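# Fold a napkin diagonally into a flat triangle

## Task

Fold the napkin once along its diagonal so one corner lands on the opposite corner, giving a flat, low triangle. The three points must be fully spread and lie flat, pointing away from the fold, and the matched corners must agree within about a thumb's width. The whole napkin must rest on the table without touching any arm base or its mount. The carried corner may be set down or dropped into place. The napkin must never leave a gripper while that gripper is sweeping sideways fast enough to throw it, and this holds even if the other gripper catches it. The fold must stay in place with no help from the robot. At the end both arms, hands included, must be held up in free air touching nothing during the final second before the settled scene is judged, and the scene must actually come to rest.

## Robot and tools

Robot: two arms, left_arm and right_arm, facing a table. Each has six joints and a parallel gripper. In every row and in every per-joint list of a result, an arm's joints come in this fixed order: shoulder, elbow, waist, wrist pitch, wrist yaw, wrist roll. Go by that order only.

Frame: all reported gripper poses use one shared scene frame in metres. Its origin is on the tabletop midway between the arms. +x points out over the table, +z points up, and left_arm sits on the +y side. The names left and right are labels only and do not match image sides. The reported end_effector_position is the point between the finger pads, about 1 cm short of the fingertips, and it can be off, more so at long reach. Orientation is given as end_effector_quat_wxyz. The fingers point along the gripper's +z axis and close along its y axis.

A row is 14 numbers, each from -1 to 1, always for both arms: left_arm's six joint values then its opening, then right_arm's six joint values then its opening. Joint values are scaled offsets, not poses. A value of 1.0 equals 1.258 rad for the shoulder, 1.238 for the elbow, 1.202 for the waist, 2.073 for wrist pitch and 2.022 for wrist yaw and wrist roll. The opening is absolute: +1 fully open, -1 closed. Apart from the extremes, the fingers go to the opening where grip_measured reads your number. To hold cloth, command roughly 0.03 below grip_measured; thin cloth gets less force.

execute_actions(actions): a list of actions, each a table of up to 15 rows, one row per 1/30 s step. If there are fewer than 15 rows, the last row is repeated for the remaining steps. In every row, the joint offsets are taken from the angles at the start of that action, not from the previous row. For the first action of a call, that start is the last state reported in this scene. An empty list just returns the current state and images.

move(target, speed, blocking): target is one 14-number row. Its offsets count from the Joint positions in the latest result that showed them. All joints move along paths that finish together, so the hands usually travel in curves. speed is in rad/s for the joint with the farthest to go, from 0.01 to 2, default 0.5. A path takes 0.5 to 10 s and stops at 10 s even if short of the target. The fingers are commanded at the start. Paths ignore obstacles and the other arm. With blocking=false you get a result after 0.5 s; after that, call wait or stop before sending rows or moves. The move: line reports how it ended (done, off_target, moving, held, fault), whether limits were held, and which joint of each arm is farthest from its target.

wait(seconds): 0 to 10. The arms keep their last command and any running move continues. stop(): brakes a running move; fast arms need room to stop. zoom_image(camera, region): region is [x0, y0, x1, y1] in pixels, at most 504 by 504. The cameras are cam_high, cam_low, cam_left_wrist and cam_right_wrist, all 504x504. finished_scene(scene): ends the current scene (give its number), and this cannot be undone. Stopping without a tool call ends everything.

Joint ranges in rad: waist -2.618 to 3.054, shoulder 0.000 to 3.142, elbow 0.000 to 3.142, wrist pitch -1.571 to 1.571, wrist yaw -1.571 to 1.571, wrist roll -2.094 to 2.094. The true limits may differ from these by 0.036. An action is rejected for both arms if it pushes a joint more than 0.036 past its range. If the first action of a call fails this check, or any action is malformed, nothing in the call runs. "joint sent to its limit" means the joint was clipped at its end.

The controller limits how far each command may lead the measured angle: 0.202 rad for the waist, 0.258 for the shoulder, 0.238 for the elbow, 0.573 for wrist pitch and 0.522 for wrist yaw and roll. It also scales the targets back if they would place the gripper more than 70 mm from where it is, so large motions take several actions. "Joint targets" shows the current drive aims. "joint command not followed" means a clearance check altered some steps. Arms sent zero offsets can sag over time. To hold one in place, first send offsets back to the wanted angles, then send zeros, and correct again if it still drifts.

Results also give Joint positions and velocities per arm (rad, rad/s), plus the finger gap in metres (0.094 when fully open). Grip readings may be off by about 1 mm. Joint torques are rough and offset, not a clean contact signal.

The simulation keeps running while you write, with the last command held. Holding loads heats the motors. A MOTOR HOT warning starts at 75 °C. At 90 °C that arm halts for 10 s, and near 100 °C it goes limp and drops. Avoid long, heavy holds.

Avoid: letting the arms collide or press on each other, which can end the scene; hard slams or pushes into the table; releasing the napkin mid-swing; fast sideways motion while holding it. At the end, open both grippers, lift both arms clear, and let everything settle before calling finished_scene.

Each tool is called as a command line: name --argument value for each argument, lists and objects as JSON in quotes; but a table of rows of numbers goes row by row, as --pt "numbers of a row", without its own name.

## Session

execute_actions --actions '[]'

Scene clock: 0.00 s.
left_arm: end_effector_position=(+0.3538, +0.3678, +0.4058) grip_measured=+1.000 end_effector_quat_wxyz=(+0.705, +0.007, +0.709, +0.001) | right_arm: end_effector_position=(+0.4195, -0.1298, +0.1431) grip_measured=-0.975 end_effector_quat_wxyz=(+0.309, -0.192, +0.929, +0.063)
Joint names: [shoulder, elbow, waist, wrist pitch, wrist yaw, wrist roll]
Joint positions: left_arm=[ 1.036  1.043  0.003 -0.013 -0.004  0.01   0.094] | right_arm=[ 1.556  1.155  0.254 -0.531 -0.067 -0.092  0.001]
Joint velocities: left_arm=[ 0.022 -0.027 -0.002 -0.007  0.051  0.037  0.   ] | right_arm=[-0.002 -0.007  0.002 -0.022  0.022 -0.007 -0.   ]
Joint torques (N m, as the arm reports them, + toward a larger angle): no reading
Motor temperatures (°C, as the motors report them): left_arm=[28 27 26 30 27 28] | right_arm=[29 28 30 30 28 27]
Joint targets: left_arm=[1.026 1.059 0.003 0.001 -0.004 0.008] | right_arm=[1.541 1.171 0.254 -0.520 -0.071 -0.091]

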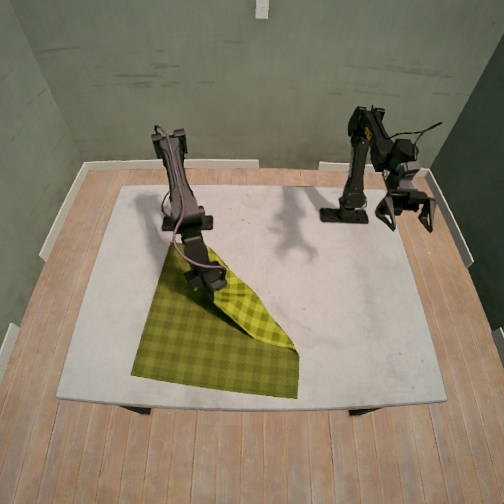

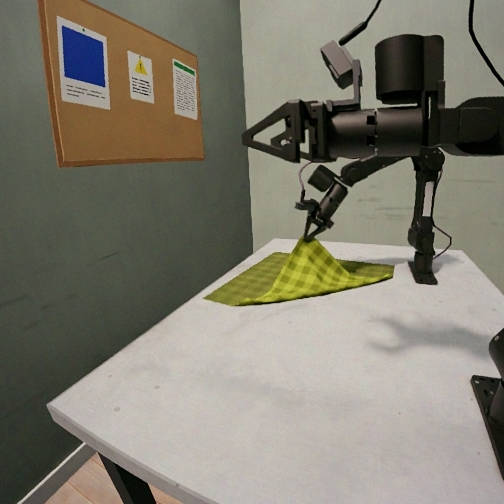

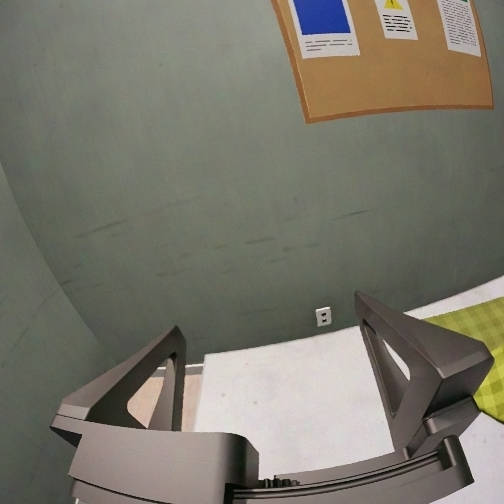

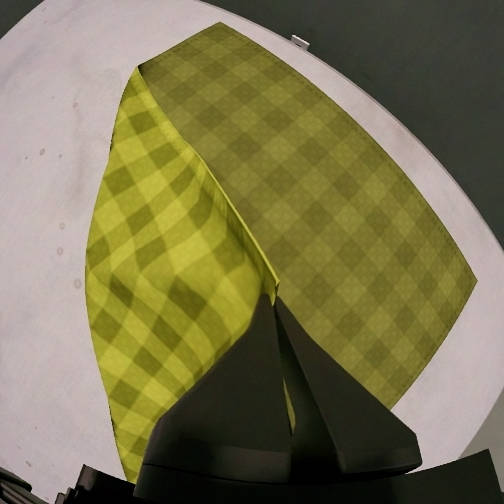

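move --target '[-0.008,0.013,0,0.006,0,0,1, 0.46,0.162,-0.349,0.333,0,0.515,-1]' --speed 0.4

zoom_image --camera "cam_high" --region '[90, 220, 330, 410]'

Scene clock: 6.47 s.
left_arm: end_effector_position=(+0.3538, +0.3678, +0.4046) grip_measured=+1.000 end_effector_quat_wxyz=(+0.703, +0.007, +0.711, +0.001) | right_arm: end_effector_position=(+0.5895, -0.3183, +0.0444) grip_measured=-0.975 end_effector_quat_wxyz=(+0.378, +0.448, +0.786, +0.197)
Joint names: [shoulder, elbow, waist, wrist pitch, wrist yaw, wrist roll]
Joint positions: left_arm=[ 1.036  1.043  0.003 -0.018 -0.004  0.01   0.094] | right_arm=[ 2.141  1.322 -0.162  0.127 -0.067  0.945  0.001]
Joint velocities: left_arm=[-0.007 -0.017 -0.022  0.051  0.037  0.007  0.   ] | right_arm=[-0.012  0.002  0.027 -0.007 -0.066 -0.007  0.001]
Joint torques (N m, as the arm reports them, + toward a larger angle): left_arm=[-2.88  7.55 -0.02  1.71  0.01  0.01] | right_arm=[-11.84  10.95  -0.25   2.04  -0.01   0.02]
Motor temperatures (°C, as the motors report them): left_arm=[28 28 26 31 27 28] | right_arm=[31 29 30 31 28 27]
Joint targets: left_arm=[1.026 1.059 0.003 -0.001 -0.004 0.010] | right_arm=[2.135 1.356 -0.165 0.160 -0.067 0.949]
move: off_target (right_arm); limits=none; left_arm: farthest joint: the wrist pitch, 0.017 radians from its target (0.013 radians at the start); right_arm: farthest joint: the elbow, 0.034 radians from its target (0.200 radians at the start)

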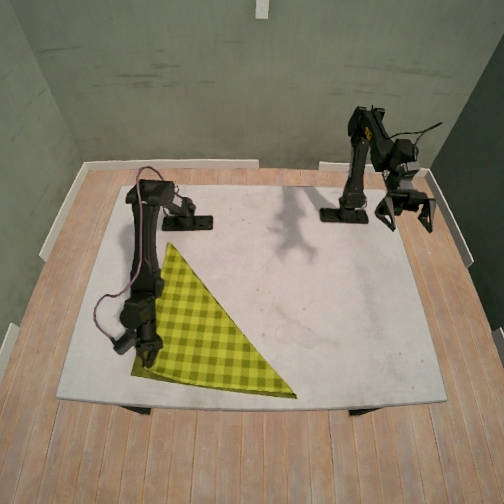

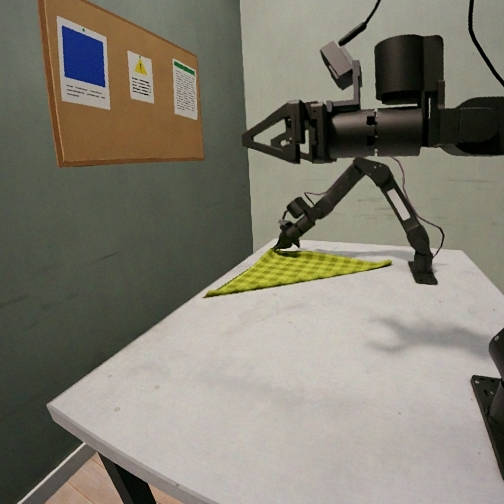

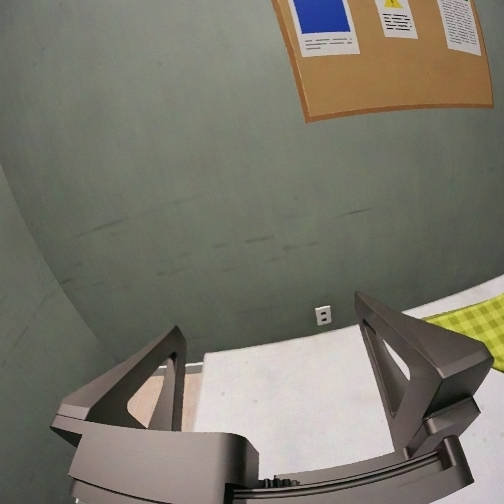

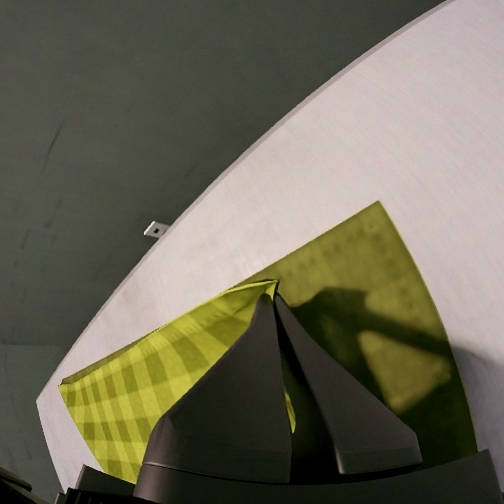

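Region (90, 220, 330, 410) of cam_high's 504x504 image, scaled by 2.100, with more detail than that image has; it fills the top 399 rows of this view, and the rest is white.

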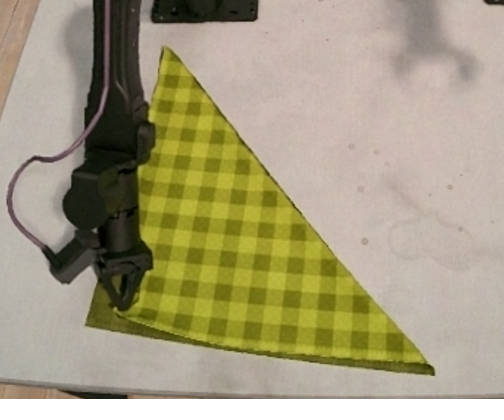

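A bit more toward −y.

move --target '[-0.008,0.013,0,0.008,0,0,1, -0.005,0.027,-0.026,0.016,0,0,-1]' --speed 0.06

zoom_image --camera "cam_high" --region '[90, 220, 330, 410]'

Scene clock: 8.27 s.
left_arm: end_effector_position=(+0.3538, +0.3678, +0.4041) grip_measured=+1.000 end_effector_quat_wxyz=(+0.702, +0.007, +0.712, +0.001) | right_arm: end_effector_position=(+0.5881, -0.3322, +0.0445) grip_measured=-0.975 end_effector_quat_wxyz=(+0.380, +0.458, +0.780, +0.193)
Joint names: [shoulder, elbow, waist, wrist pitch, wrist yaw, wrist roll]
Joint positions: left_arm=[ 1.036  1.043  0.003 -0.02  -0.004  0.01   0.094] | right_arm=[ 2.141  1.322 -0.187  0.128 -0.067  0.946  0.001]
Joint velocities: left_arm=[-0.002 -0.002  0.002  0.051 -0.066 -0.022  0.   ] | right_arm=[ 0.007  0.017  0.002  0.007 -0.007  0.007 -0.001]
Joint torques (N m, as the arm reports them, + toward a larger angle): left_arm=[-2.88  7.57  0.    1.72 -0.01  0.01] | right_arm=[-11.85  10.89  -0.61   2.05  -0.01  -0.03]
Motor temperatures (°C, as the motors report them): left_arm=[28 28 26 32 27 28] | right_arm=[31 30 30 32 28 27]
Joint targets: left_arm=[1.026 1.059 0.003 -0.001 -0.004 0.010] | right_arm=[2.135 1.355 -0.194 0.160 -0.067 0.945]
move: off_target (right_arm); limits=none; left_arm: farthest joint: the wrist pitch, 0.019 radians from its target (0.016 radians at the start); right_arm: farthest joint: the elbow, 0.034 radians from its target (0.034 radians at the start)

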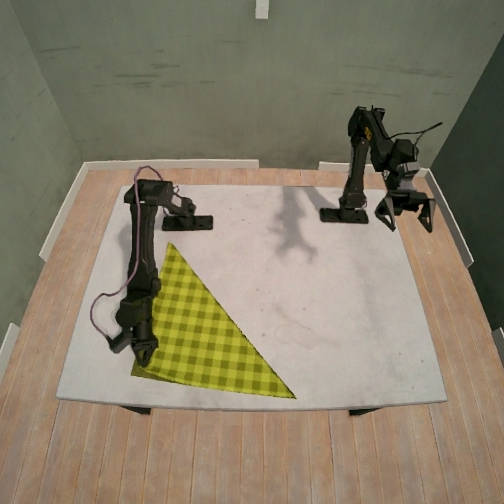

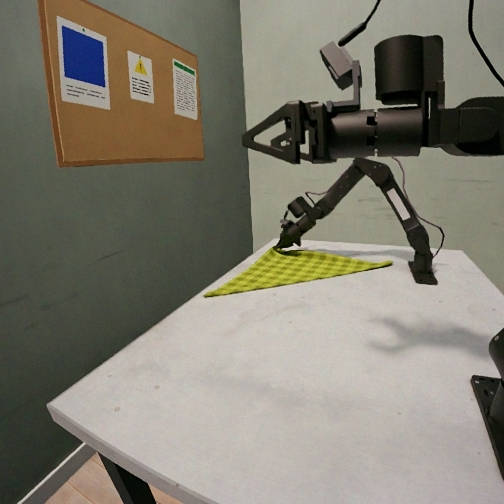

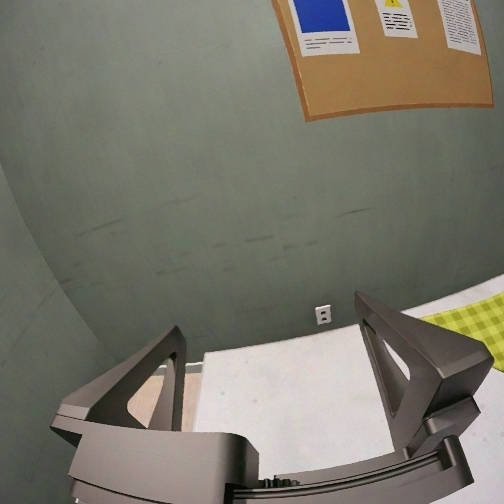

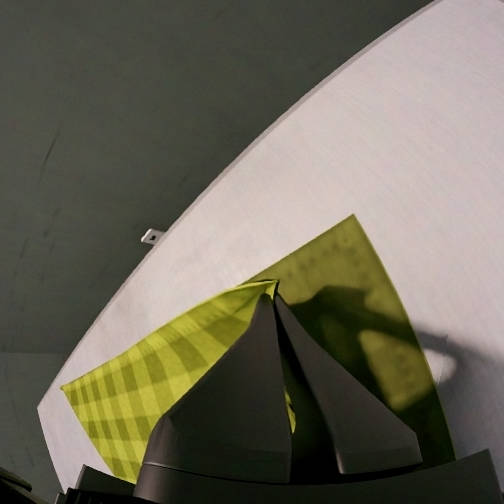

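Region (90, 220, 330, 410) of cam_high's 504x504 image, scaled by 2.100, with more detail than that image has; it fills the top 399 rows of this view, and the rest is white.

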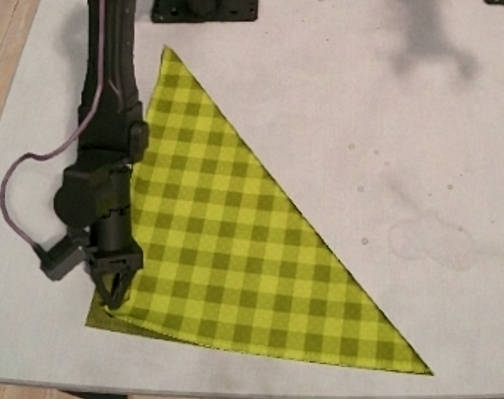

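Aligned. Release.

move --target '[-0.008,0.013,0,0.009,0,0,1, -0.005,0.027,-0.006,0.016,0,0,0]' --speed 0.06

move --target '[-0.008,0.013,0,0.009,0,0,1, -0.005,0.027,-0.06,0.016,0,0,0]' --speed 0.045

zoom_image --camera "cam_high" --region '[90, 220, 330, 410]'

Scene clock: 9.97 s.
left_arm: end_effector_position=(+0.3538, +0.3678, +0.4036) grip_measured=+1.000 end_effector_quat_wxyz=(+0.702, +0.007, +0.712, +0.001) | right_arm: end_effector_position=(+0.5883, -0.3323, +0.0448) grip_measured=-0.002 end_effector_quat_wxyz=(+0.381, +0.458, +0.780, +0.193)
Joint names: [shoulder, elbow, waist, wrist pitch, wrist yaw, wrist roll]
Joint positions: left_arm=[ 1.036  1.043  0.003 -0.022 -0.004  0.01   0.094] | right_arm=[ 2.141  1.322 -0.187  0.129 -0.067  0.946  0.047]
Joint velocities: left_arm=[ 0.007  0.017  0.012  0.051 -0.022 -0.051  0.   ] | right_arm=[ 0.007 -0.002 -0.007 -0.022 -0.022  0.007 -0.   ]
Joint torques (N m, as the arm reports them, + toward a larger angle): left_arm=[-2.98  7.43  0.05  1.74  0.01  0.03] | right_arm=[-11.85  10.89  -0.67   2.02  -0.01  -0.02]
Motor temperatures (°C, as the motors report them): left_arm=[28 28 26 32 27 28] | right_arm=[32 30 30 32 28 27]
Joint targets: left_arm=[1.026 1.059 0.003 -0.001 -0.004 0.010] | right_arm=[2.135 1.355 -0.194 0.161 -0.067 0.946]
move: off_target (left_arm, right_arm); limits=none; left_arm: farthest joint: the wrist pitch, 0.021 radians from its target (0.019 radians at the start); right_arm: farthest joint: the elbow, 0.034 radians from its target (0.034 radians at the start)

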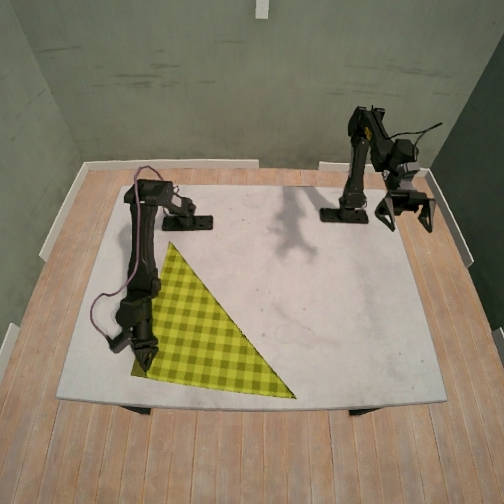

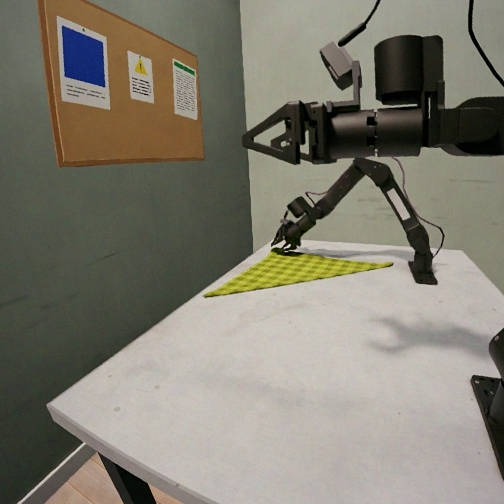

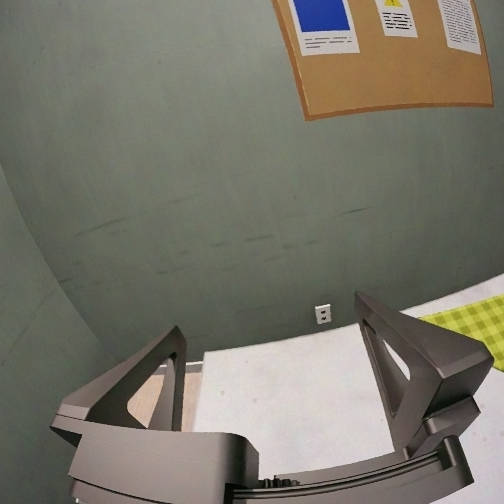

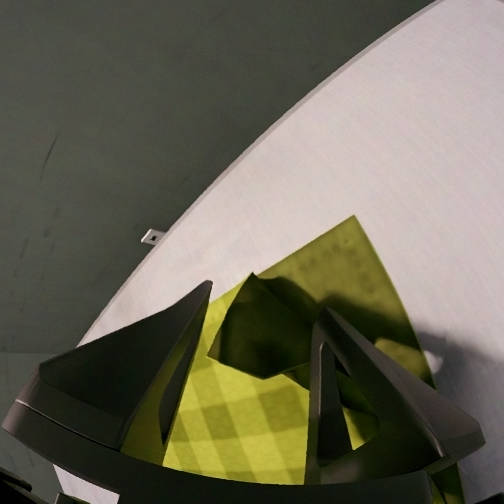

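Scene clock: 11.87 s.
left_arm: end_effector_position=(+0.3538, +0.3678, +0.4027) grip_measured=+1.000 end_effector_quat_wxyz=(+0.700, +0.007, +0.714, +0.001) | right_arm: end_effector_position=(+0.5828, -0.3685, +0.0451) grip_measured=-0.002 end_effector_quat_wxyz=(+0.388, +0.483, +0.764, +0.181)
Joint names: [shoulder, elbow, waist, wrist pitch, wrist yaw, wrist roll]
Joint positions: left_arm=[ 1.036  1.043  0.003 -0.025 -0.004  0.01   0.094] | right_arm=[ 2.141  1.322 -0.252  0.131 -0.067  0.946  0.047]
Joint velocities: left_arm=[ 0.002 -0.012 -0.002 -0.051  0.037  0.022  0.   ] | right_arm=[-0.012 -0.002 -0.017 -0.022  0.007 -0.066  0.   ]
Joint torques (N m, as the arm reports them, + toward a larger angle): left_arm=[-2.92  7.52 -0.05  1.74 -0.01 -0.01] | right_arm=[-11.85  10.9   -0.63   2.03  -0.01  -0.02]
Motor temperatures (°C, as the motors report them): left_arm=[28 29 26 32 27 28] | right_arm=[32 30 30 32 28 27]
Joint targets: left_arm=[1.026 1.059 0.003 -0.003 -0.004 0.010] | right_arm=[2.135 1.355 -0.259 0.162 -0.067 0.946]
move: off_target (left_arm, right_arm); limits=none; left_arm: farthest joint: the wrist pitch, 0.022 radians from its target (0.019 radians at the start); right_arm: farthest joint: the elbow, 0.034 radians from its target (0.034 radians at the start)

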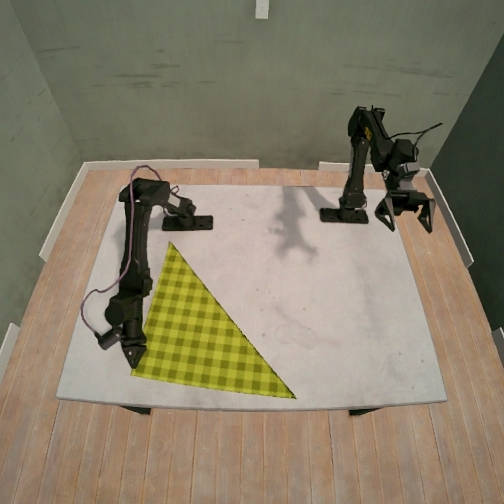

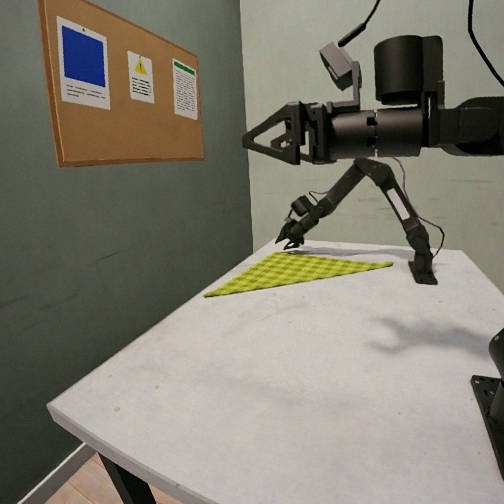

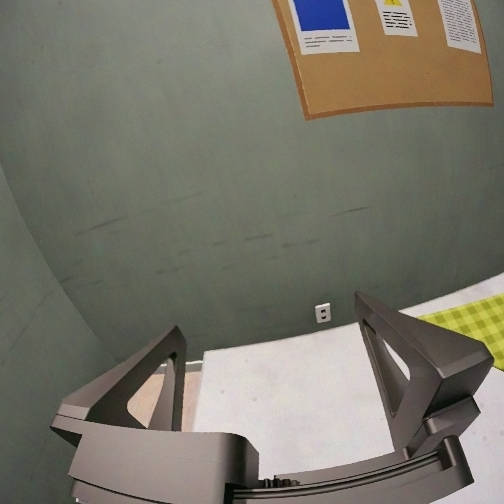

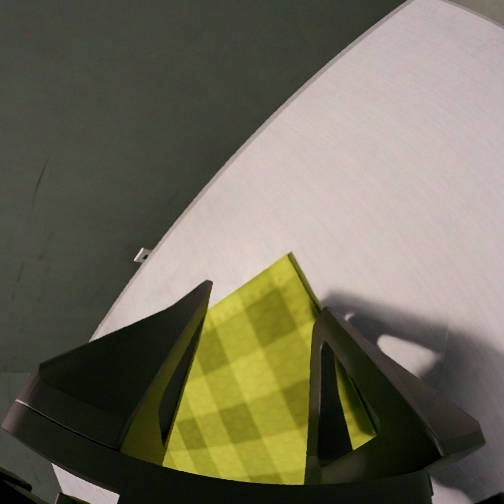

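Region (90, 220, 330, 410) of cam_high's 504x504 image, scaled by 2.100, with more detail than that image has; it fills the top 399 rows of this view, and the rest is white.

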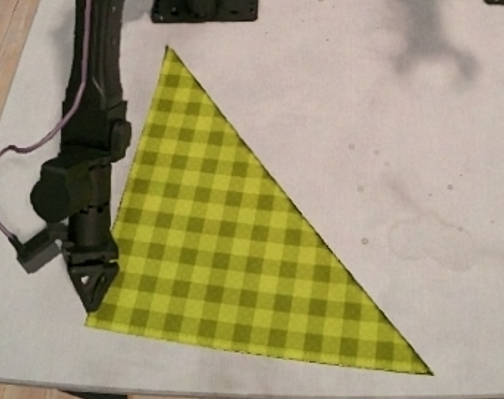

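move --target '[-0.008,0.013,0,0.01,0,0,1, -0.15,0.027,-0.03,0.016,0,0,0]' --speed 0.3

Scene clock: 13.33 s.
left_arm: end_effector_position=(+0.3537, +0.3678, +0.4021) grip_measured=+1.000 end_effector_quat_wxyz=(+0.699, +0.007, +0.715, +0.001) | right_arm: end_effector_position=(+0.5854, -0.3862, +0.1360) grip_measured=-0.002 end_effector_quat_wxyz=(+0.462, +0.470, +0.725, +0.200)
Joint names: [shoulder, elbow, waist, wrist pitch, wrist yaw, wrist roll]
Joint positions: left_arm=[ 1.036  1.043  0.003 -0.028 -0.004  0.01   0.094] | right_arm=[ 1.98   1.322 -0.281  0.143 -0.067  0.946  0.047]
Joint velocities: left_arm=[-0.017 -0.022  0.007 -0.022  0.007 -0.037  0.   ] | right_arm=[-0.012  0.002  0.012  0.022 -0.037  0.066  0.001]
Joint torques (N m, as the arm reports them, + toward a larger angle): left_arm=[-2.97  7.59  0.    1.78  0.    0.  ] | right_arm=[-12.61  11.54  -0.65   2.1   -0.01  -0.02]
Motor temperatures (°C, as the motors report them): left_arm=[28 29 26 33 27 28] | right_arm=[33 30 30 33 28 27]
Joint targets: left_arm=[1.026 1.059 0.003 -0.005 -0.004 0.010] | right_arm=[1.953 1.355 -0.288 0.164 -0.067 0.946]
move: off_target (left_arm, right_arm); limits=none; left_arm: farthest joint: the wrist pitch, 0.024 radians from its target (0.021 radians at the start); right_arm: farthest joint: the elbow, 0.034 radians from its target (0.034 radians at the start)

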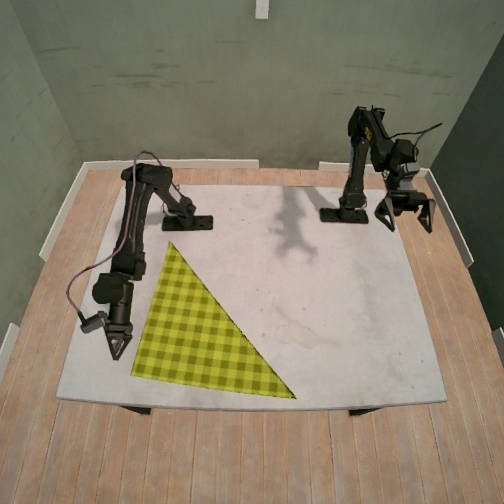

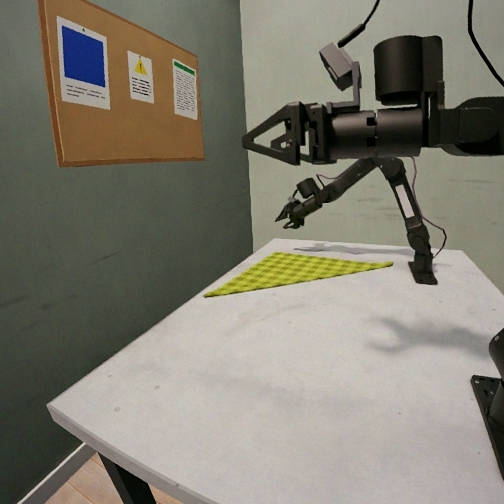

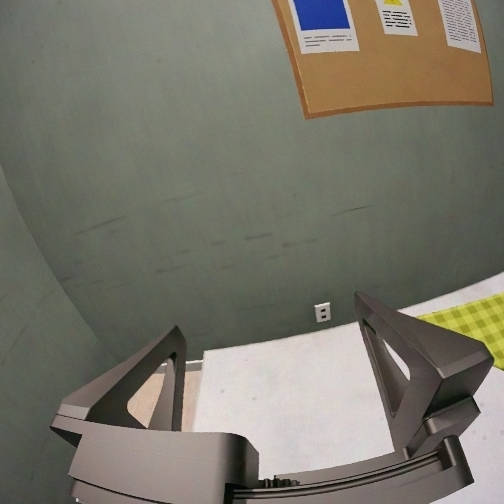

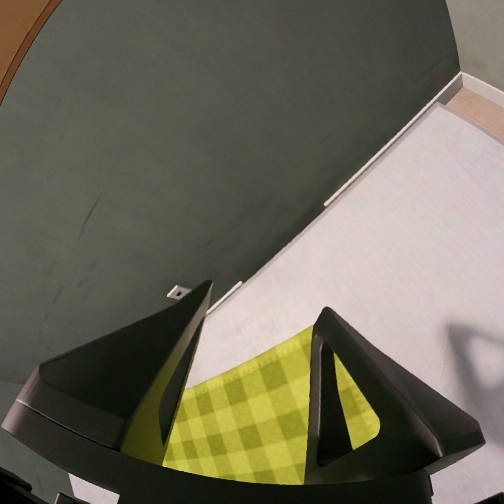

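finished_scene --scene 2

The scene is finished: the task was done.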